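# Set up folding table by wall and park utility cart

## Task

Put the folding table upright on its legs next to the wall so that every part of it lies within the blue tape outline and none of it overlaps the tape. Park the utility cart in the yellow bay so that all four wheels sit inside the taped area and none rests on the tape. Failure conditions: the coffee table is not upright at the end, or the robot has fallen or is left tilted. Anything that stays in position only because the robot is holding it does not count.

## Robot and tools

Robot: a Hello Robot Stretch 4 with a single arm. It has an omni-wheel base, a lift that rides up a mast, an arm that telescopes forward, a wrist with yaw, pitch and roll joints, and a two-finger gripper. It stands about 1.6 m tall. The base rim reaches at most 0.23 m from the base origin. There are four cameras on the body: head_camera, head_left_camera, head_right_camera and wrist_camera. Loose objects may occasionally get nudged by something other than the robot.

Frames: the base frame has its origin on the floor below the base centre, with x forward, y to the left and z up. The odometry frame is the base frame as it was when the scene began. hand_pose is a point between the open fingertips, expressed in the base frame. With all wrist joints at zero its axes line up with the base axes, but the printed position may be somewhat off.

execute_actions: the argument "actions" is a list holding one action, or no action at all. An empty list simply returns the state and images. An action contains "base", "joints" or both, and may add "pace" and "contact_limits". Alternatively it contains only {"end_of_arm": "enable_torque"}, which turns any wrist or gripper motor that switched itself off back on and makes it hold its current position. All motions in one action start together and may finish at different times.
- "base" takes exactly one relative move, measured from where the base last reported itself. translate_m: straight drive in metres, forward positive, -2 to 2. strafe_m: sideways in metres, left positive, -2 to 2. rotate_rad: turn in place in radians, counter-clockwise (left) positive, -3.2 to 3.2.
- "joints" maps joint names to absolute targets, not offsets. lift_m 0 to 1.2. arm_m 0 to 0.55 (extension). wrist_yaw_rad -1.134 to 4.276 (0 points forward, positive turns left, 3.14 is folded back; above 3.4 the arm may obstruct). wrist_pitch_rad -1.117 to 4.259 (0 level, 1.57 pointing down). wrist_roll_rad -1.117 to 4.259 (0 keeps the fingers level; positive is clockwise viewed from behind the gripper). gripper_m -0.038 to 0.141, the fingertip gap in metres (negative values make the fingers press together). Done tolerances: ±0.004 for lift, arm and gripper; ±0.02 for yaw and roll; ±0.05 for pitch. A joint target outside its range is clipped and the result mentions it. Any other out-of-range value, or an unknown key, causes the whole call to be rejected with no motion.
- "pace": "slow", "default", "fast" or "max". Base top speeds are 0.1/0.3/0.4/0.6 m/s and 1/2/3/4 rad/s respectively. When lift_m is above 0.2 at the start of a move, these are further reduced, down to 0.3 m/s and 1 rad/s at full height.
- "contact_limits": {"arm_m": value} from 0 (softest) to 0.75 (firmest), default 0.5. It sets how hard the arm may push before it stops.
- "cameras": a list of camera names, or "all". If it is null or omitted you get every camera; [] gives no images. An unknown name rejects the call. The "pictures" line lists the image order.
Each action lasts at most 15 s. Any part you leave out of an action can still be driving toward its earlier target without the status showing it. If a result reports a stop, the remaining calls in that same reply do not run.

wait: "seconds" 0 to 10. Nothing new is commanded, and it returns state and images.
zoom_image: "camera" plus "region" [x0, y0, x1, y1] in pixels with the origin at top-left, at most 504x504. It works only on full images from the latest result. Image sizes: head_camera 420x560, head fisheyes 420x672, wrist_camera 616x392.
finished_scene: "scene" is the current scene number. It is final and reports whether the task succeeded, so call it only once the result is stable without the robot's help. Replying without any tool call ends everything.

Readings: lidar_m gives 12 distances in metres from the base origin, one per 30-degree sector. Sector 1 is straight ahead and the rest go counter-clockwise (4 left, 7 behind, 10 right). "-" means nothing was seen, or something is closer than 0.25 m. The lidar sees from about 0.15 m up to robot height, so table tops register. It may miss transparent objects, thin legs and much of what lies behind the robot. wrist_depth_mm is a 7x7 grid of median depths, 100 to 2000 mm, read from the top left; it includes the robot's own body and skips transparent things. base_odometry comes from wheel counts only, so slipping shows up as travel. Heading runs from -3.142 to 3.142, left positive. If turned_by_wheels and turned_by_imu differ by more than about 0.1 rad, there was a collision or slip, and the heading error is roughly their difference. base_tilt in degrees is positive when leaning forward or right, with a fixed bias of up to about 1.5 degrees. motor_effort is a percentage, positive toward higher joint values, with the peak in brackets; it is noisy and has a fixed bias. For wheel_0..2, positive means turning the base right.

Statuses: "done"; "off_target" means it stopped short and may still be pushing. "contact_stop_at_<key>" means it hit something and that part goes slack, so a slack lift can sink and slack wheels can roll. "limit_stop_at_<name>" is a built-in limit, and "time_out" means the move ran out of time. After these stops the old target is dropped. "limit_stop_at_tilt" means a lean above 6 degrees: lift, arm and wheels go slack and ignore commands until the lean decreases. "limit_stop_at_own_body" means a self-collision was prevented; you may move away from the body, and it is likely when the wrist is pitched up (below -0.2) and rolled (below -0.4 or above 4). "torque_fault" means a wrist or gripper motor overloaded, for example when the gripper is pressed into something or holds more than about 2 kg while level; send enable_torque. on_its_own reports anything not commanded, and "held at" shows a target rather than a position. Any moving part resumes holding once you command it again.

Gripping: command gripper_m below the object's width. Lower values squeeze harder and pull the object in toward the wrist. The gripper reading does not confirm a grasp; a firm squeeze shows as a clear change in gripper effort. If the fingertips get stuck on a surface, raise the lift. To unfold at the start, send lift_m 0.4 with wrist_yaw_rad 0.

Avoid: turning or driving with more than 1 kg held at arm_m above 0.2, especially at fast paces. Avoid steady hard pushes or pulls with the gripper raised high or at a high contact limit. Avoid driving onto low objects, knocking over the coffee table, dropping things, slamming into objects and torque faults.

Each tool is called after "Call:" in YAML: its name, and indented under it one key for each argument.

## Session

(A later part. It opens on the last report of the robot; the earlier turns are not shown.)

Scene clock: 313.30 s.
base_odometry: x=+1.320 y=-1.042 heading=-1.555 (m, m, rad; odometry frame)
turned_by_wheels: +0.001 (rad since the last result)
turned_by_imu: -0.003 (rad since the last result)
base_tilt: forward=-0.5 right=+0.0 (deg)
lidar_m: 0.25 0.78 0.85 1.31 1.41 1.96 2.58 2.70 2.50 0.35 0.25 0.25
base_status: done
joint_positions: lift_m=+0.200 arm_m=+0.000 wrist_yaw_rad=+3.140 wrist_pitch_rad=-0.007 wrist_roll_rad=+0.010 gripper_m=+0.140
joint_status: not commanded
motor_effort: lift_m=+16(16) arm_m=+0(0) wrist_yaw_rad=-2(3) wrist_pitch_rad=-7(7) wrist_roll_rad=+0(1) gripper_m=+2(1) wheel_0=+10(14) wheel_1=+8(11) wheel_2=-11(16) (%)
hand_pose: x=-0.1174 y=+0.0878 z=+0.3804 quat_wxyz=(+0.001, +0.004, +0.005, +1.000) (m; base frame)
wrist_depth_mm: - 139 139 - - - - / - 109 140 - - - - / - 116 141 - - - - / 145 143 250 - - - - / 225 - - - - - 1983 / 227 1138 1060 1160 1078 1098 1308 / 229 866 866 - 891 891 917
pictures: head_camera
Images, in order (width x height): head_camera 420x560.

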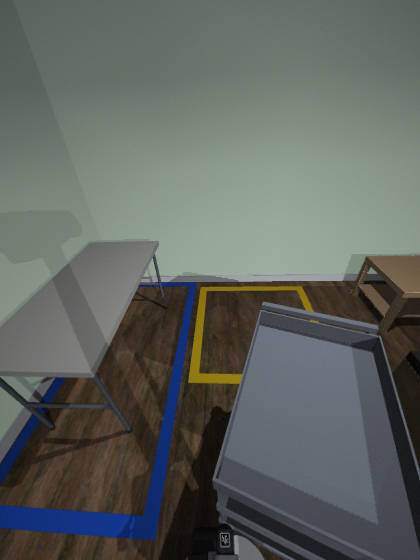

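Call:
execute_actions:
  actions:
    - {"base":{"translate_m":-0.15}}
  cameras: []

Call:
execute_actions:
  actions:
    - {"base":{"strafe_m":-0.22}}
  cameras: []

Call:
execute_actions:
  actions:
    - {"base":{"translate_m":0.5},"pace":"slow"}
  cameras: ["head_camera"]

Scene clock: 319.30 s.
base_odometry: x=+1.318 y=-0.892 heading=-1.555 (m, m, rad; odometry frame)
turned_by_wheels: +0.000 (rad since the last result)
turned_by_imu: -0.002 (rad since the last result)
base_tilt: forward=-0.3 right=+0.0 (deg)
lidar_m: 0.33 0.90 1.06 1.32 1.40 1.96 2.42 2.55 2.47 0.61 0.37 0.33
base_status: done
joint_positions: lift_m=+0.200 arm_m=+0.000 wrist_yaw_rad=+3.140 wrist_pitch_rad=-0.007 wrist_roll_rad=+0.010 gripper_m=+0.140
joint_status: not commanded
motor_effort: lift_m=+16(16) arm_m=-1(0) wrist_yaw_rad=-2(2) wrist_pitch_rad=-6(7) wrist_roll_rad=+1(1) gripper_m=+1(0) wheel_0=-3(6) wheel_1=-4(12) wheel_2=+2(16) (%)
hand_pose: x=-0.1174 y=+0.0878 z=+0.3804 quat_wxyz=(+0.001, +0.004, +0.005, +1.000) (m; base frame)
wrist_depth_mm: - 139 139 - - - - / - 109 140 - - - - / - 116 141 - - - - / 145 143 250 - - - - / 224 - - - - - 1983 / 227 1138 1060 1160 1098 1078 1336 / 228 878 878 - 891 891 917
pictures: none
No camera images: the call's "cameras" was empty. Leave "cameras" out to get every camera's image.

Scene clock: 321.33 s.
base_odometry: x=+1.098 y=-0.895 heading=-1.556 (m, m, rad; odometry frame)
turned_by_wheels: +0.000 (rad since the last result)
turned_by_imu: -0.002 (rad since the last result)
base_tilt: forward=-0.4 right=-0.1 (deg)
lidar_m: 0.25 0.34 1.06 1.53 1.64 2.34 2.42 2.55 2.26 0.37 0.40 0.25
base_status: done
joint_positions: lift_m=+0.200 arm_m=+0.000 wrist_yaw_rad=+3.140 wrist_pitch_rad=-0.007 wrist_roll_rad=+0.010 gripper_m=+0.140
joint_status: not commanded
motor_effort: lift_m=+16(16) arm_m=+0(1) wrist_yaw_rad=-2(2) wrist_pitch_rad=-6(6) wrist_roll_rad=+1(1) gripper_m=+1(1) wheel_0=+2(15) wheel_1=-4(12) wheel_2=+0(5) (%)
hand_pose: x=-0.1174 y=+0.0878 z=+0.3804 quat_wxyz=(+0.001, +0.004, +0.005, +1.000) (m; base frame)
wrist_depth_mm: - 139 139 - - - - / - 109 139 - - - - / - 116 141 - - - - / 145 143 250 - - - - / 224 - - - - - - / 226 1138 1060 1160 1078 1098 1308 / 228 878 878 - 891 891 917
pictures: none
No camera images: the call's "cameras" was empty. Leave "cameras" out to get every camera's image.

Scene clock: 327.63 s.
base_odometry: x=+1.106 y=-1.395 heading=-1.555 (m, m, rad; odometry frame)
turned_by_wheels: +0.000 (rad since the last result)
turned_by_imu: -0.002 (rad since the last result)
base_tilt: forward=-0.4 right=+0.1 (deg)
lidar_m: 0.25 0.26 0.79 0.94 1.61 2.28 2.92 0.55 0.41 0.37 0.25 0.25
base_status: done
joint_positions: lift_m=+0.200 arm_m=+0.000 wrist_yaw_rad=+3.140 wrist_pitch_rad=-0.007 wrist_roll_rad=+0.010 gripper_m=+0.140
joint_status: not commanded
motor_effort: lift_m=+16(16) arm_m=+0(0) wrist_yaw_rad=-2(3) wrist_pitch_rad=-7(7) wrist_roll_rad=+1(1) gripper_m=+1(0) wheel_0=+6(14) wheel_1=+5(8) wheel_2=-6(15) (%)
hand_pose: x=-0.1174 y=+0.0878 z=+0.3804 quat_wxyz=(+0.001, +0.004, +0.005, +1.000) (m; base frame)
wrist_depth_mm: - 139 139 - - - - / - 109 140 - - - - / - 116 141 - - - - / 144 143 250 - - - - / 225 - - - - - - / 226 1160 1060 1160 1098 1098 1308 / 229 878 878 - 891 904 917
pictures: head_camera
Images, in order (width x height): head_camera 420x560.

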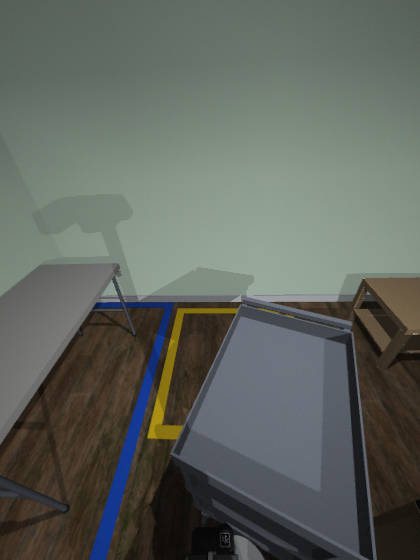

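Call:
execute_actions:
  actions:
    - {"base":{"translate_m":-0.12}}
  cameras: []

Call:
execute_actions:
  actions:
    - {"base":{"strafe_m":-0.13}}
  cameras: []

Call:
execute_actions:
  actions:
    - {"base":{"translate_m":0.6},"pace":"slow"}
  cameras: []

Call:
execute_actions:
  actions:
    - {"base":{"translate_m":-0.4}}
  cameras: ["head_camera"]

Scene clock: 334.10 s.
base_odometry: x=+1.104 y=-1.275 heading=-1.556 (m, m, rad; odometry frame)
turned_by_wheels: +0.000 (rad since the last result)
turned_by_imu: -0.002 (rad since the last result)
base_tilt: forward=-0.5 right=+0.1 (deg)
lidar_m: 0.30 0.40 0.83 1.53 1.60 2.25 2.82 2.94 0.41 0.37 0.32 0.30
base_status: done
joint_positions: lift_m=+0.200 arm_m=+0.000 wrist_yaw_rad=+3.140 wrist_pitch_rad=-0.007 wrist_roll_rad=+0.010 gripper_m=+0.140
joint_status: not commanded
motor_effort: lift_m=+16(16) arm_m=-1(1) wrist_yaw_rad=-2(2) wrist_pitch_rad=-7(7) wrist_roll_rad=+0(2) gripper_m=+2(1) wheel_0=-4(5) wheel_1=-3(8) wheel_2=+2(13) (%)
hand_pose: x=-0.1174 y=+0.0878 z=+0.3804 quat_wxyz=(+0.001, +0.004, +0.005, +1.000) (m; base frame)
wrist_depth_mm: - 139 139 - - - - / - 109 139 - - - - / - 116 141 - - - - / 144 143 249 - - - - / 225 - - - - - - / 226 1138 1060 1160 1098 1098 1336 / 229 878 878 - 891 904 917
pictures: none
No camera images: the call's "cameras" was empty. Leave "cameras" out to get every camera's image.

Scene clock: 335.73 s.
base_odometry: x=+0.974 y=-1.277 heading=-1.555 (m, m, rad; odometry frame)
turned_by_wheels: +0.000 (rad since the last result)
turned_by_imu: -0.001 (rad since the last result)
base_tilt: forward=-0.5 right=-0.1 (deg)
lidar_m: 0.26 0.34 0.95 1.51 1.77 2.41 2.81 0.38 0.27 0.25 0.26 0.25
base_status: done
joint_positions: lift_m=+0.200 arm_m=+0.000 wrist_yaw_rad=+3.140 wrist_pitch_rad=-0.007 wrist_roll_rad=+0.010 gripper_m=+0.140
joint_status: not commanded
motor_effort: lift_m=+16(16) arm_m=-1(0) wrist_yaw_rad=-3(2) wrist_pitch_rad=-7(7) wrist_roll_rad=+1(0) gripper_m=+1(1) wheel_0=+3(10) wheel_1=-2(11) wheel_2=+0(3) (%)
hand_pose: x=-0.1174 y=+0.0878 z=+0.3804 quat_wxyz=(+0.001, +0.004, +0.005, +1.000) (m; base frame)
wrist_depth_mm: - 139 139 - - - - / - 109 139 - - - - / - 116 141 - - - - / 144 143 250 - - - - / 225 - - - - - - / 226 1138 1060 1160 1078 1098 1308 / 228 878 878 - 904 891 917
pictures: none
No camera images: the call's "cameras" was empty. Leave "cameras" out to get every camera's image.

Scene clock: 343.00 s.
base_odometry: x=+0.983 y=-1.877 heading=-1.555 (m, m, rad; odometry frame)
turned_by_wheels: +0.000 (rad since the last result)
turned_by_imu: -0.002 (rad since the last result)
base_tilt: forward=-0.4 right=+0.0 (deg)
lidar_m: 0.25 0.28 0.90 0.85 0.90 2.37 3.47 0.40 0.39 1.23 0.25 0.25
base_status: done
joint_positions: lift_m=+0.200 arm_m=+0.000 wrist_yaw_rad=+3.140 wrist_pitch_rad=-0.007 wrist_roll_rad=+0.010 gripper_m=+0.140
joint_status: not commanded
motor_effort: lift_m=+16(16) arm_m=+0(1) wrist_yaw_rad=-3(3) wrist_pitch_rad=-8(7) wrist_roll_rad=+0(1) gripper_m=+1(1) wheel_0=+5(14) wheel_1=+5(6) wheel_2=-7(11) (%)
hand_pose: x=-0.1174 y=+0.0878 z=+0.3804 quat_wxyz=(+0.001, +0.004, +0.005, +1.000) (m; base frame)
wrist_depth_mm: - 139 139 - - - - / - 109 140 - - - - / - 116 141 - - - - / 145 143 251 - - - - / 225 668 1921 - - - - / 226 634 1060 1182 1078 1098 1308 / 228 683 878 - 891 891 917
pictures: none
No camera images: the call's "cameras" was empty. Leave "cameras" out to get every camera's image.

Scene clock: 345.83 s.
base_odometry: x=+0.977 y=-1.477 heading=-1.555 (m, m, rad; odometry frame)
turned_by_wheels: +0.000 (rad since the last result)
turned_by_imu: -0.001 (rad since the last result)
base_tilt: forward=-0.4 right=+0.1 (deg)
lidar_m: 0.58 1.25 0.91 0.88 1.76 2.38 3.04 0.38 0.28 0.26 0.28 0.55
base_status: done
joint_positions: lift_m=+0.200 arm_m=+0.000 wrist_yaw_rad=+3.140 wrist_pitch_rad=-0.007 wrist_roll_rad=+0.010 gripper_m=+0.140
joint_status: not commanded
motor_effort: lift_m=+16(16) arm_m=-1(1) wrist_yaw_rad=-2(3) wrist_pitch_rad=-7(7) wrist_roll_rad=-1(0) gripper_m=+0(2) wheel_0=-4(12) wheel_1=-3(9) wheel_2=+4(14) (%)
hand_pose: x=-0.1174 y=+0.0878 z=+0.3804 quat_wxyz=(+0.001, +0.004, +0.005, +1.000) (m; base frame)
wrist_depth_mm: - 139 139 - - - - / - 109 139 - - - - / - 116 141 - - - - / 144 143 250 - - - - / 225 - - - - - - / 226 1060 1060 1160 1078 1098 1308 / 228 820 878 - 891 904 904
pictures: head_camera
Images, in order (width x height): head_camera 420x560.

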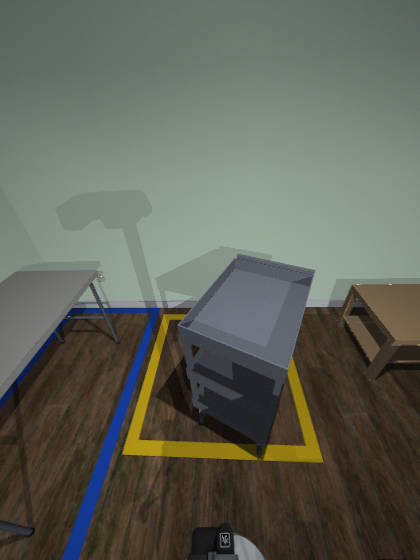

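Call:
execute_actions:
  actions:
    - {"base":{"translate_m":0.31}}
  cameras: []

Call:
execute_actions:
  actions:
    - {"base":{"strafe_m":-0.2},"pace":"slow"}
  cameras: []

Call:
execute_actions:
  actions:
    - {"base":{"translate_m":0.18},"pace":"slow"}
  cameras: []

Call:
execute_actions:
  actions:
    - {"base":{"translate_m":-0.1}}
  cameras: ["head_left_camera"]

Scene clock: 355.47 s.
base_odometry: x=+0.982 y=-1.787 heading=-1.555 (m, m, rad; odometry frame)
turned_by_wheels: +0.000 (rad since the last result)
turned_by_imu: -0.002 (rad since the last result)
base_tilt: forward=-0.4 right=+0.1 (deg)
lidar_m: 0.28 0.39 0.90 0.86 1.76 2.38 3.38 0.40 0.33 0.83 0.30 0.25
base_status: done
joint_positions: lift_m=+0.200 arm_m=+0.000 wrist_yaw_rad=+3.140 wrist_pitch_rad=-0.007 wrist_roll_rad=+0.010 gripper_m=+0.140
joint_status: not commanded
motor_effort: lift_m=+16(16) arm_m=+0(1) wrist_yaw_rad=-2(2) wrist_pitch_rad=-6(7) wrist_roll_rad=-1(1) gripper_m=+1(0) wheel_0=+2(4) wheel_1=+4(8) wheel_2=-3(16) (%)
hand_pose: x=-0.1174 y=+0.0878 z=+0.3804 quat_wxyz=(+0.001, +0.004, +0.005, +1.000) (m; base frame)
wrist_depth_mm: - 139 139 - - - - / - 109 139 - - - - / - 116 141 - - - - / 144 143 250 - - - - / 225 661 - - - - - / 227 627 1060 1160 1078 1098 1308 / 229 676 878 - 891 904 917
pictures: none
No camera images: the call's "cameras" was empty. Leave "cameras" out to get every camera's image.

Scene clock: 358.60 s.
base_odometry: x=+0.782 y=-1.790 heading=-1.555 (m, m, rad; odometry frame)
turned_by_wheels: +0.000 (rad since the last result)
turned_by_imu: -0.002 (rad since the last result)
base_tilt: forward=-0.5 right=+0.0 (deg)
lidar_m: 0.25 0.27 1.12 1.05 1.96 2.70 0.31 0.25 0.28 0.88 1.05 0.41
base_status: done
joint_positions: lift_m=+0.200 arm_m=+0.000 wrist_yaw_rad=+3.140 wrist_pitch_rad=-0.007 wrist_roll_rad=+0.010 gripper_m=+0.140
joint_status: not commanded
motor_effort: lift_m=+16(16) arm_m=-1(0) wrist_yaw_rad=-2(2) wrist_pitch_rad=-7(7) wrist_roll_rad=+0(0) gripper_m=+2(0) wheel_0=+5(9) wheel_1=-5(12) wheel_2=+0(3) (%)
hand_pose: x=-0.1174 y=+0.0878 z=+0.3804 quat_wxyz=(+0.001, +0.004, +0.005, +1.000) (m; base frame)
wrist_depth_mm: - 138 139 - - - - / - 109 139 - - - - / - 116 141 - - - - / 145 143 250 - - - - / 225 319 585 - - - - / 226 319 488 1160 1078 1078 1308 / 228 324 539 - 891 891 917
pictures: none
No camera images: the call's "cameras" was empty. Leave "cameras" out to get every camera's image.

Scene clock: 361.70 s.
base_odometry: x=+0.785 y=-1.969 heading=-1.554 (m, m, rad; odometry frame)
turned_by_wheels: +0.001 (rad since the last result)
turned_by_imu: +0.000 (rad since the last result)
base_tilt: forward=-0.6 right=+0.2 (deg)
lidar_m: 0.25 0.25 1.10 1.05 1.13 2.72 0.35 0.37 0.54 1.62 0.95 0.43
base_status: done
joint_positions: lift_m=+0.200 arm_m=+0.000 wrist_yaw_rad=+3.143 wrist_pitch_rad=-0.007 wrist_roll_rad=+0.010 gripper_m=+0.140
joint_status: not commanded
motor_effort: lift_m=+16(16) arm_m=-1(0) wrist_yaw_rad=-9(11) wrist_pitch_rad=-7(6) wrist_roll_rad=+0(2) gripper_m=+2(2) wheel_0=+11(29) wheel_1=+7(12) wheel_2=-10(13) (%)
hand_pose: x=-0.1176 y=+0.0871 z=+0.3804 quat_wxyz=(-0.001, +0.004, +0.005, +1.000) (m; base frame)
wrist_depth_mm: - 121 139 - - - - / - 108 140 - - - - / - 116 141 - - - - / 145 143 245 - - - - / 224 508 597 - - - - / 226 508 500 1160 1098 1098 1308 / 227 512 549 - 891 891 917
pictures: none
No camera images: the call's "cameras" was empty. Leave "cameras" out to get every camera's image.

Scene clock: 363.27 s.
base_odometry: x=+0.784 y=-1.870 heading=-1.555 (m, m, rad; odometry frame)
turned_by_wheels: +0.000 (rad since the last result)
turned_by_imu: -0.001 (rad since the last result)
base_tilt: forward=-0.2 right=+0.1 (deg)
lidar_m: 0.28 0.32 1.11 1.06 1.98 2.71 0.31 0.27 0.39 1.24 1.01 0.57
base_status: done
joint_positions: lift_m=+0.200 arm_m=+0.000 wrist_yaw_rad=+3.140 wrist_pitch_rad=-0.007 wrist_roll_rad=+0.010 gripper_m=+0.140
joint_status: not commanded
motor_effort: lift_m=+16(16) arm_m=+0(0) wrist_yaw_rad=-3(10) wrist_pitch_rad=-6(7) wrist_roll_rad=+0(3) gripper_m=+1(0) wheel_0=-3(6) wheel_1=-5(10) wheel_2=+3(10) (%)
hand_pose: x=-0.1174 y=+0.0877 z=+0.3804 quat_wxyz=(+0.001, +0.004, +0.005, +1.000) (m; base frame)
wrist_depth_mm: - 139 139 - - - - / - 109 139 - - - - / - 116 141 - - - - / 144 143 250 - - - - / 225 399 591 - - - - / 225 402 492 1160 1098 1098 1308 / 229 407 549 - 891 891 917
pictures: head_left_camera
Images, in order (width x height): head_left_camera 420x672.

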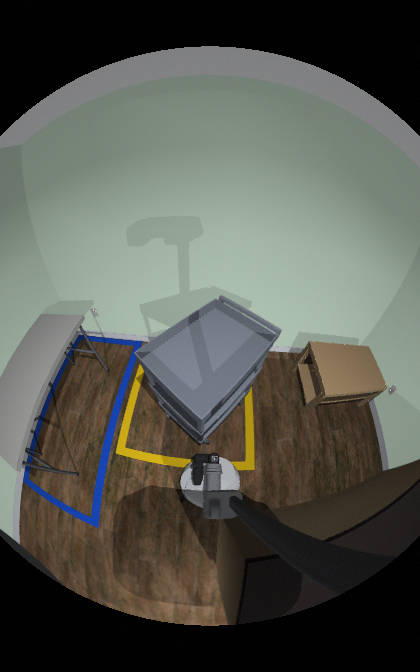

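Call:
execute_actions:
  actions:
    - {"base":{"strafe_m":-0.48}}
  cameras: []

Call:
execute_actions:
  actions:
    - {"base":{"translate_m":0.7},"pace":"slow"}
  cameras: []

Call:
execute_actions:
  actions:
    - {"base":{"strafe_m":0.35},"pace":"slow"}
  cameras: []

Call:
execute_actions:
  actions:
    - {"base":{"strafe_m":-0.3}}
  cameras: []

Call:
execute_actions:
  actions:
    - {"base":{"rotate_rad":1.57}}
  cameras: ["head_left_camera","head_camera"]

Scene clock: 372.07 s.
base_odometry: x=+0.304 y=-1.877 heading=-1.555 (m, m, rad; odometry frame)
turned_by_wheels: +0.000 (rad since the last result)
turned_by_imu: -0.005 (rad since the last result)
base_tilt: forward=-0.6 right=+0.2 (deg)
lidar_m: 0.75 0.61 0.59 1.56 0.40 0.29 0.27 0.28 0.43 1.31 0.77 0.65
base_status: done
joint_positions: lift_m=+0.200 arm_m=+0.000 wrist_yaw_rad=+3.140 wrist_pitch_rad=-0.007 wrist_roll_rad=+0.010 gripper_m=+0.140
joint_status: not commanded
motor_effort: lift_m=+16(16) arm_m=+0(1) wrist_yaw_rad=-2(3) wrist_pitch_rad=-6(8) wrist_roll_rad=+0(1) gripper_m=+1(0) wheel_0=+1(8) wheel_1=-3(15) wheel_2=+0(6) (%)
hand_pose: x=-0.1174 y=+0.0878 z=+0.3804 quat_wxyz=(+0.001, +0.004, +0.005, +1.000) (m; base frame)
wrist_depth_mm: - 139 139 394 382 377 370 / - 109 139 392 389 379 373 / - 116 141 394 389 379 377 / 145 143 250 397 392 384 377 / 225 415 410 399 394 384 382 / 226 418 410 404 397 384 384 / 228 424 415 - 399 394 389
pictures: none
No camera images: the call's "cameras" was empty. Leave "cameras" out to get every camera's image.

Scene clock: 380.37 s.
base_odometry: x=+0.315 y=-2.577 heading=-1.555 (m, m, rad; odometry frame)
turned_by_wheels: +0.000 (rad since the last result)
turned_by_imu: -0.003 (rad since the last result)
base_tilt: forward=-0.5 right=-0.1 (deg)
lidar_m: 0.62 0.67 0.25 0.25 0.33 1.02 0.98 1.03 0.38 0.37 0.40 0.54
base_status: done
joint_positions: lift_m=+0.200 arm_m=+0.000 wrist_yaw_rad=+3.140 wrist_pitch_rad=-0.007 wrist_roll_rad=+0.010 gripper_m=+0.140
joint_status: not commanded
motor_effort: lift_m=+16(17) arm_m=+0(1) wrist_yaw_rad=-2(2) wrist_pitch_rad=-7(8) wrist_roll_rad=+1(0) gripper_m=+1(1) wheel_0=+3(9) wheel_1=+5(9) wheel_2=-7(14) (%)
hand_pose: x=-0.1174 y=+0.0878 z=+0.3804 quat_wxyz=(+0.001, +0.004, +0.005, +1.000) (m; base frame)
wrist_depth_mm: - 139 139 1078 1042 - - / - 109 139 1098 1078 - - / - 117 142 1078 1060 - - / 145 143 250 1098 1078 - - / 224 1138 1118 1118 1098 - - / 226 1138 1060 1118 1078 1098 1308 / 228 866 878 - 891 891 917
pictures: none
No camera images: the call's "cameras" was empty. Leave "cameras" out to get every camera's image.

Scene clock: 385.00 s.
base_odometry: x=+0.665 y=-2.571 heading=-1.555 (m, m, rad; odometry frame)
turned_by_wheels: +0.000 (rad since the last result)
turned_by_imu: +0.000 (rad since the last result)
base_tilt: forward=-0.4 right=+0.2 (deg)
lidar_m: 0.39 0.25 0.25 0.25 0.25 2.90 0.98 1.01 1.45 0.72 0.75 0.66
base_status: done
joint_positions: lift_m=+0.200 arm_m=+0.000 wrist_yaw_rad=+3.140 wrist_pitch_rad=-0.007 wrist_roll_rad=+0.010 gripper_m=+0.140
joint_status: not commanded
motor_effort: lift_m=+17(17) arm_m=+0(0) wrist_yaw_rad=-3(3) wrist_pitch_rad=-6(7) wrist_roll_rad=+0(1) gripper_m=+3(1) wheel_0=-6(16) wheel_1=+6(15) wheel_2=-1(7) (%)
hand_pose: x=-0.1174 y=+0.0878 z=+0.3804 quat_wxyz=(+0.001, +0.004, +0.005, +1.000) (m; base frame)
wrist_depth_mm: - 139 139 - - - - / - 109 140 1098 - - - / - 117 141 1098 - - - / 144 143 250 1098 - - - / 225 1138 1118 1098 - - - / 226 1138 1060 1098 1098 1078 1308 / 229 878 878 - 904 904 917
pictures: none
No camera images: the call's "cameras" was empty. Leave "cameras" out to get every camera's image.

Scene clock: 387.33 s.
base_odometry: x=+0.365 y=-2.576 heading=-1.555 (m, m, rad; odometry frame)
turned_by_wheels: +0.000 (rad since the last result)
turned_by_imu: -0.002 (rad since the last result)
base_tilt: forward=-0.3 right=+0.0 (deg)
lidar_m: 0.62 0.54 0.49 0.48 1.58 1.02 0.97 1.03 0.43 0.41 0.43 0.64
base_status: done
joint_positions: lift_m=+0.200 arm_m=+0.000 wrist_yaw_rad=+3.140 wrist_pitch_rad=-0.007 wrist_roll_rad=+0.010 gripper_m=+0.140
joint_status: not commanded
motor_effort: lift_m=+17(17) arm_m=+0(1) wrist_yaw_rad=-3(3) wrist_pitch_rad=-8(7) wrist_roll_rad=+0(1) gripper_m=+0(1) wheel_0=+1(8) wheel_1=-3(11) wheel_2=+0(3) (%)
hand_pose: x=-0.1174 y=+0.0878 z=+0.3804 quat_wxyz=(+0.001, +0.004, +0.005, +1.000) (m; base frame)
wrist_depth_mm: - 139 139 1078 1060 - - / - 109 140 1078 1078 - - / - 116 141 1078 1078 - - / 145 143 249 1118 1078 - - / 225 1160 1118 1098 1098 - - / 226 1138 1060 1118 1098 1098 1308 / 228 866 866 - 891 891 917
pictures: none
No camera images: the call's "cameras" was empty. Leave "cameras" out to get every camera's image.

Scene clock: 389.40 s.
base_odometry: x=+0.365 y=-2.576 heading=+0.014 (m, m, rad; odometry frame)
turned_by_wheels: +1.569 (rad since the last result)
turned_by_imu: +1.596 (rad since the last result)
base_tilt: forward=-0.5 right=+0.0 (deg)
lidar_m: 0.49 1.54 1.00 0.97 1.04 0.43 0.42 0.46 0.64 0.60 0.56 0.47
base_status: done
joint_positions: lift_m=+0.200 arm_m=+0.000 wrist_yaw_rad=+3.140 wrist_pitch_rad=-0.007 wrist_roll_rad=+0.010 gripper_m=+0.140
joint_status: not commanded
motor_effort: lift_m=+17(17) arm_m=+0(1) wrist_yaw_rad=-2(3) wrist_pitch_rad=-7(7) wrist_roll_rad=+0(1) gripper_m=+1(2) wheel_0=-5(9) wheel_1=-3(9) wheel_2=-5(12) (%)
hand_pose: x=-0.1174 y=+0.0878 z=+0.3804 quat_wxyz=(+0.001, +0.004, +0.005, +1.000) (m; base frame)
wrist_depth_mm: - 139 139 1618 1537 1537 1537 / - 109 139 1618 1576 1537 1464 / - 117 141 1576 1576 1537 1464 / 144 143 250 539 1576 1576 1464 / 225 1255 1430 1255 1618 1576 1464 / 226 750 699 544 1098 1098 1308 / 229 609 615 - 904 904 904
pictures: head_camera, head_left_camera
Images, in order (width x height): head_camera 420x560, head_left_camera 420x672.

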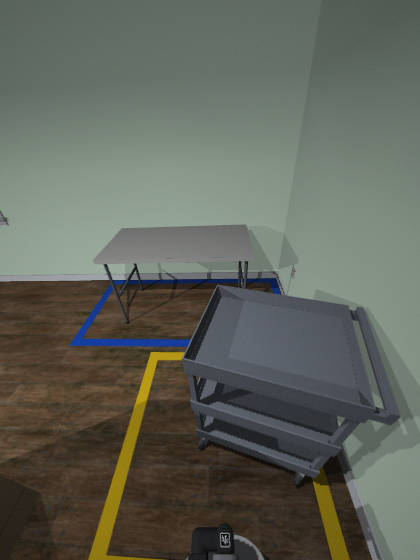

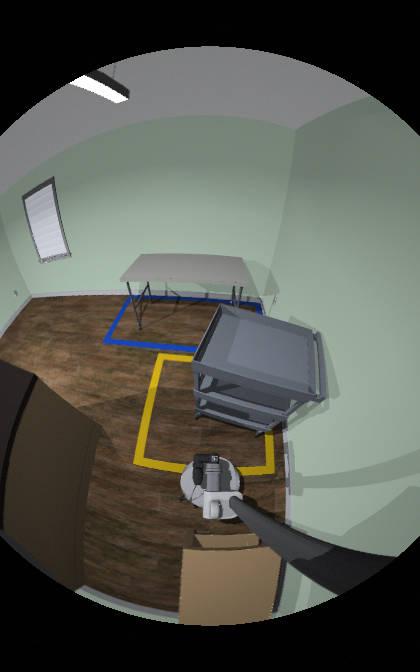

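Call:
execute_actions:
  actions:
    - {"base":{"translate_m":-0.1},"joints":{"lift_m":0.4,"wrist_yaw_rad":0}}
  cameras: []

Call:
execute_actions:
  actions:
    - {"base":{"strafe_m":0.11},"joints":{"lift_m":0.2}}
  cameras: ["wrist_camera"]

Scene clock: 396.03 s.
base_odometry: x=+0.265 y=-2.578 heading=+0.014 (m, m, rad; odometry frame)
turned_by_wheels: +0.000 (rad since the last result)
turned_by_imu: -0.002 (rad since the last result)
base_tilt: forward=-0.6 right=+0.0 (deg)
lidar_m: 0.59 1.66 1.00 0.97 1.01 0.33 0.32 0.34 0.48 0.62 0.65 0.56
base_status: done
joint_positions: lift_m=+0.400 arm_m=+0.000 wrist_yaw_rad=+0.001 wrist_pitch_rad=-0.007 wrist_roll_rad=+0.010 gripper_m=+0.140
joint_status: all done
motor_effort: lift_m=+20(21) arm_m=+0(0) wrist_yaw_rad=-3(9) wrist_pitch_rad=-7(7) wrist_roll_rad=+0(0) gripper_m=+1(1) wheel_0=-4(10) wheel_1=-3(10) wheel_2=+4(15) (%)
hand_pose: x=+0.4595 y=-0.0872 z=+0.5801 quat_wxyz=(+1.000, +0.005, -0.004, +0.000) (m; base frame)
wrist_depth_mm: - - 399 370 349 345 347 / - - 647 559 554 554 549 / - 1397 - - - 1464 931 / - - - - - 1464 904 / - - 569 798 768 715 676 / 1756 1499 397 364 336 309 304 / 1255 1138 1255 - 340 319 300
pictures: none
No camera images: the call's "cameras" was empty. Leave "cameras" out to get every camera's image.

Scene clock: 397.93 s.
base_odometry: x=+0.264 y=-2.468 heading=+0.014 (m, m, rad; odometry frame)
turned_by_wheels: +0.000 (rad since the last result)
turned_by_imu: +0.000 (rad since the last result)
base_tilt: forward=-0.5 right=+0.3 (deg)
lidar_m: 0.60 1.65 0.90 0.84 0.92 1.32 0.30 0.35 0.49 0.72 0.69 0.60
base_status: done
joint_positions: lift_m=+0.200 arm_m=+0.000 wrist_yaw_rad=+0.000 wrist_pitch_rad=-0.007 wrist_roll_rad=+0.010 gripper_m=+0.140
joint_status: all done
motor_effort: lift_m=+15(18) arm_m=-1(1) wrist_yaw_rad=-3(4) wrist_pitch_rad=-7(7) wrist_roll_rad=+0(0) gripper_m=+1(2) wheel_0=-1(11) wheel_1=+1(12) wheel_2=+0(0) (%)
hand_pose: x=+0.4595 y=-0.0873 z=+0.3805 quat_wxyz=(+1.000, +0.005, -0.004, +0.000) (m; base frame)
wrist_depth_mm: - - - - - 1661 1118 / - - 1499 410 370 340 319 / - - 1808 404 370 343 324 / - - - - - 1756 1098 / - - 1661 - - 1464 1098 / 1229 1118 445 691 699 707 723 / 866 866 820 - 580 585 597
pictures: wrist_camera
Images, in order (width x height): wrist_camera 616x392.

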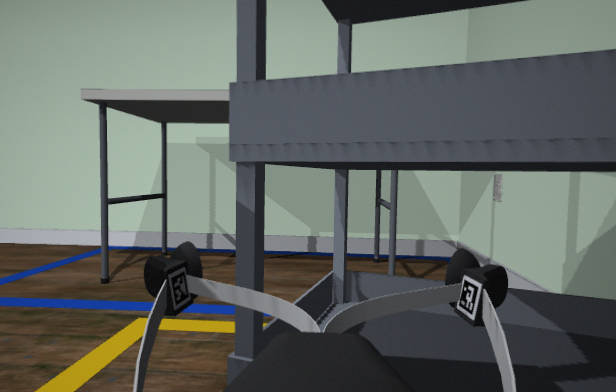

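Call:
execute_actions:
  actions:
    - {"base":{"strafe_m":0.07}}
  cameras: []

Call:
execute_actions:
  actions:
    - {"base":{"translate_m":0.26}}
  cameras: []

Call:
execute_actions:
  actions:
    - {"joints":{"gripper_m":-0.03}}
  cameras: []

Call:
execute_actions:
  actions:
    - {"base":{"strafe_m":0.2},"pace":"slow"}
  cameras: []

Call:
execute_actions:
  actions:
    - {"base":{"translate_m":-0.07},"pace":"slow"}
  cameras: []

Call:
execute_actions:
  actions:
    - {"joints":{"gripper_m":0.14}}
  cameras: []

Call:
execute_actions:
  actions:
    - {"base":{"translate_m":-0.3}}
  cameras: ["head_camera","head_left_camera"]

Scene clock: 407.17 s.
base_odometry: x=+0.263 y=-2.398 heading=+0.014 (m, m, rad; odometry frame)
turned_by_wheels: +0.000 (rad since the last result)
turned_by_imu: -0.001 (rad since the last result)
base_tilt: forward=-0.4 right=-0.1 (deg)
lidar_m: 0.62 1.67 0.81 0.79 0.85 1.19 0.33 0.33 0.49 0.81 0.73 0.63
base_status: done
joint_positions: lift_m=+0.200 arm_m=+0.000 wrist_yaw_rad=+0.000 wrist_pitch_rad=-0.007 wrist_roll_rad=+0.010 gripper_m=+0.140
joint_status: not commanded
motor_effort: lift_m=+15(15) arm_m=-1(1) wrist_yaw_rad=-3(2) wrist_pitch_rad=-8(6) wrist_roll_rad=+0(1) gripper_m=+1(1) wheel_0=-3(9) wheel_1=+3(12) wheel_2=+0(2) (%)
hand_pose: x=+0.4595 y=-0.0873 z=+0.3805 quat_wxyz=(+1.000, +0.005, -0.004, +0.000) (m; base frame)
wrist_depth_mm: - - - - 831 1808 1205 / - - - 430 397 364 336 / - - - 424 389 359 338 / - - - - - 1921 1205 / - - - 1661 1863 1618 1182 / 1205 1118 1060 445 699 699 732 / 854 866 866 - 580 580 597
pictures: none
No camera images: the call's "cameras" was empty. Leave "cameras" out to get every camera's image.

Scene clock: 409.50 s.
base_odometry: x=+0.523 y=-2.394 heading=+0.014 (m, m, rad; odometry frame)
turned_by_wheels: +0.000 (rad since the last result)
turned_by_imu: +0.000 (rad since the last result)
base_tilt: forward=-0.4 right=-0.1 (deg)
lidar_m: 0.39 1.38 3.08 0.77 0.84 1.19 0.58 0.61 0.85 0.80 0.43 0.39
base_status: done
joint_positions: lift_m=+0.200 arm_m=+0.000 wrist_yaw_rad=+0.000 wrist_pitch_rad=-0.007 wrist_roll_rad=+0.010 gripper_m=+0.140
joint_status: not commanded
motor_effort: lift_m=+15(15) arm_m=-1(1) wrist_yaw_rad=-2(3) wrist_pitch_rad=-7(8) wrist_roll_rad=+1(1) gripper_m=-1(1) wheel_0=+3(9) wheel_1=+5(7) wheel_2=-2(16) (%)
hand_pose: x=+0.4595 y=-0.0873 z=+0.3805 quat_wxyz=(+1.000, +0.005, -0.004, +0.000) (m; base frame)
wrist_depth_mm: 1921 1863 1863 157 145 135 129 / 1983 1308 1118 159 146 136 129 / 1921 1983 1921 164 153 148 202 / 1983 1921 1921 178 1808 1808 1229 / 1983 1983 1863 180 1863 1661 1229 / 1205 1118 1042 175 580 539 1138 / 866 866 866 - 574 554 525
pictures: none
No camera images: the call's "cameras" was empty. Leave "cameras" out to get every camera's image.

Scene clock: 412.07 s.
base_odometry: x=+0.523 y=-2.394 heading=+0.014 (m, m, rad; odometry frame)
turned_by_wheels: +0.000 (rad since the last result)
turned_by_imu: -0.001 (rad since the last result)
base_tilt: forward=-0.5 right=+0.0 (deg)
lidar_m: 0.37 1.36 3.06 0.78 0.83 1.18 0.60 0.60 0.84 0.80 0.46 0.39
base_status: not commanded
joint_positions: lift_m=+0.200 arm_m=+0.000 wrist_yaw_rad=+0.001 wrist_pitch_rad=-0.007 wrist_roll_rad=+0.010 gripper_m=-0.030
joint_status: all done
motor_effort: lift_m=+15(15) arm_m=-1(0) wrist_yaw_rad=-5(22) wrist_pitch_rad=-7(6) wrist_roll_rad=-1(1) gripper_m=-13(12) wheel_0=+2(2) wheel_1=+5(5) wheel_2=-2(2) (%)
hand_pose: x=+0.4596 y=-0.0870 z=+0.3805 quat_wxyz=(+1.000, +0.005, -0.004, +0.001) (m; base frame)
wrist_depth_mm: 1983 1921 1863 156 145 136 130 / 1983 1336 1281 157 146 137 131 / 1983 1921 1921 161 153 149 202 / 1983 1983 1863 166 1808 1756 1229 / 1983 1921 1921 167 1808 1756 1229 / 1205 1205 183 168 186 1281 1138 / 878 820 866 - 574 521 525
pictures: none
No camera images: the call's "cameras" was empty. Leave "cameras" out to get every camera's image.

Scene clock: 415.20 s.
base_odometry: x=+0.520 y=-2.194 heading=+0.014 (m, m, rad; odometry frame)
turned_by_wheels: +0.000 (rad since the last result)
turned_by_imu: -0.002 (rad since the last result)
base_tilt: forward=-0.6 right=-0.1 (deg)
lidar_m: 0.38 1.40 0.61 0.58 0.61 0.88 0.93 0.62 0.84 0.58 0.40 0.37
base_status: done
joint_positions: lift_m=+0.200 arm_m=+0.000 wrist_yaw_rad=-0.003 wrist_pitch_rad=-0.007 wrist_roll_rad=+0.010 gripper_m=-0.030
joint_status: not commanded
motor_effort: lift_m=+15(15) arm_m=+0(1) wrist_yaw_rad=+7(27) wrist_pitch_rad=-7(7) wrist_roll_rad=+0(0) gripper_m=-12(14) wheel_0=-7(22) wheel_1=+4(9) wheel_2=+0(2) (%)
hand_pose: x=+0.4592 y=-0.0883 z=+0.3804 quat_wxyz=(+1.000, +0.005, -0.004, -0.002) (m; base frame)
wrist_depth_mm: 1983 1921 1863 162 143 129 121 / 1983 1921 1308 163 144 129 121 / 1983 1921 1921 167 153 148 202 / 1983 1921 1921 172 1863 1808 1537 / - 1921 1921 174 1808 1708 1499 / 1205 1205 185 174 183 1118 1281 / 866 820 878 - 831 525 504
pictures: none
No camera images: the call's "cameras" was empty. Leave "cameras" out to get every camera's image.

Scene clock: 417.17 s.
base_odometry: x=+0.450 y=-2.195 heading=+0.014 (m, m, rad; odometry frame)
turned_by_wheels: +0.000 (rad since the last result)
turned_by_imu: -0.001 (rad since the last result)
base_tilt: forward=-0.4 right=+0.1 (deg)
lidar_m: 0.36 1.48 0.61 0.58 0.62 0.88 0.92 0.55 0.75 0.67 0.44 0.37
base_status: done
joint_positions: lift_m=+0.200 arm_m=+0.000 wrist_yaw_rad=+0.004 wrist_pitch_rad=-0.007 wrist_roll_rad=+0.010 gripper_m=-0.030
joint_status: not commanded
on_its_own: wrist_yaw_rad is at rest, and its effort (-14) is outside its rest range (-13 to +13)
motor_effort: lift_m=+15(15) arm_m=-1(0) wrist_yaw_rad=-14(13) wrist_pitch_rad=-8(8) wrist_roll_rad=+0(1) gripper_m=-11(13) wheel_0=-4(6) wheel_1=-6(10) wheel_2=+7(9) (%)
hand_pose: x=+0.4598 y=-0.0863 z=+0.3804 quat_wxyz=(+1.000, +0.005, -0.004, +0.002) (m; base frame)
wrist_depth_mm: - 1983 1921 159 145 133 125 / - - 1499 160 145 133 126 / - - 1983 165 153 148 202 / - - 1983 172 1921 1863 1576 / - - 1921 173 1863 1808 1576 / 1205 1229 183 172 185 1281 1308 / 866 809 866 - 559 525 517
pictures: none
No camera images: the call's "cameras" was empty. Leave "cameras" out to get every camera's image.

Scene clock: 419.73 s.
base_odometry: x=+0.450 y=-2.195 heading=+0.014 (m, m, rad; odometry frame)
turned_by_wheels: +0.000 (rad since the last result)
turned_by_imu: -0.001 (rad since the last result)
base_tilt: forward=-0.3 right=+0.1 (deg)
lidar_m: 0.39 1.45 0.61 0.58 0.63 0.88 0.92 0.55 0.76 0.69 0.43 0.37
base_status: not commanded
joint_positions: lift_m=+0.200 arm_m=+0.000 wrist_yaw_rad=+0.001 wrist_pitch_rad=-0.007 wrist_roll_rad=+0.010 gripper_m=+0.140
joint_status: all done
motor_effort: lift_m=+15(15) arm_m=+0(0) wrist_yaw_rad=-4(13) wrist_pitch_rad=-8(8) wrist_roll_rad=+0(1) gripper_m=+2(11) wheel_0=-4(4) wheel_1=-6(6) wheel_2=+5(7) (%)
hand_pose: x=+0.4595 y=-0.0872 z=+0.3805 quat_wxyz=(+1.000, +0.005, -0.004, +0.000) (m; base frame)
wrist_depth_mm: - 1983 1983 165 150 138 130 / - - 1499 166 151 138 130 / - - 1983 172 156 148 202 / - - 1983 178 1921 1863 1499 / - - 1983 179 1863 1921 1537 / 1229 1138 1060 175 574 539 1308 / 854 866 878 - 564 549 521
pictures: none
No camera images: the call's "cameras" was empty. Leave "cameras" out to get every camera's image.

Scene clock: 422.20 s.
base_odometry: x=+0.150 y=-2.199 heading=+0.014 (m, m, rad; odometry frame)
turned_by_wheels: +0.000 (rad since the last result)
turned_by_imu: -0.001 (rad since the last result)
base_tilt: forward=-0.6 right=+0.1 (deg)
lidar_m: 0.69 1.79 0.63 0.60 0.65 0.90 0.88 0.34 0.31 0.99 0.74 0.66
base_status: done
joint_positions: lift_m=+0.200 arm_m=+0.000 wrist_yaw_rad=+0.000 wrist_pitch_rad=-0.007 wrist_roll_rad=+0.010 gripper_m=+0.140
joint_status: not commanded
motor_effort: lift_m=+16(16) arm_m=-1(1) wrist_yaw_rad=-3(3) wrist_pitch_rad=-6(8) wrist_roll_rad=-1(1) gripper_m=+1(0) wheel_0=-2(6) wheel_1=-3(8) wheel_2=+3(17) (%)
hand_pose: x=+0.4595 y=-0.0873 z=+0.3805 quat_wxyz=(+1.000, +0.005, -0.004, +0.000) (m; base frame)
wrist_depth_mm: - - - - - - 1576 / - - - - 842 399 366 / - - - 473 427 392 364 / - - - - - - 1537 / - - 1863 1863 - 1921 1499 / 1229 1098 1060 496 699 715 750 / 866 866 866 - 580 580 591
pictures: head_camera, head_left_camera
Images, in order (width x height): head_camera 420x560, head_left_camera 420x672.

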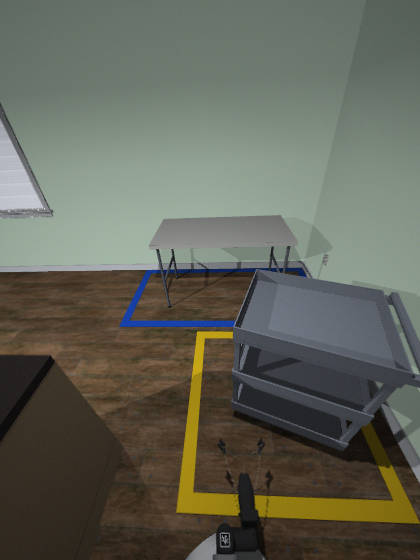

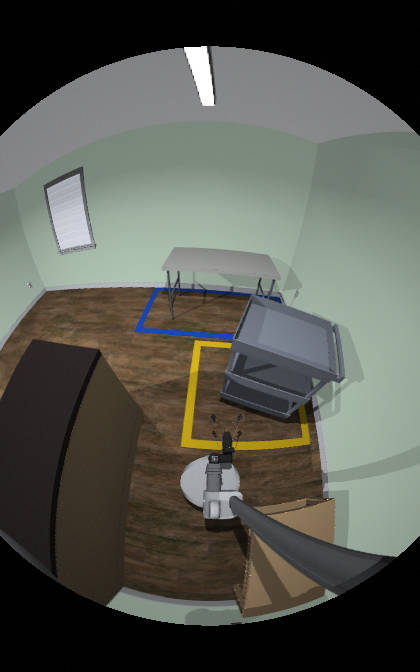

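Plausibly inside.

Call:
finished_scene:
  scene: 1

The scene is finished: the task was done.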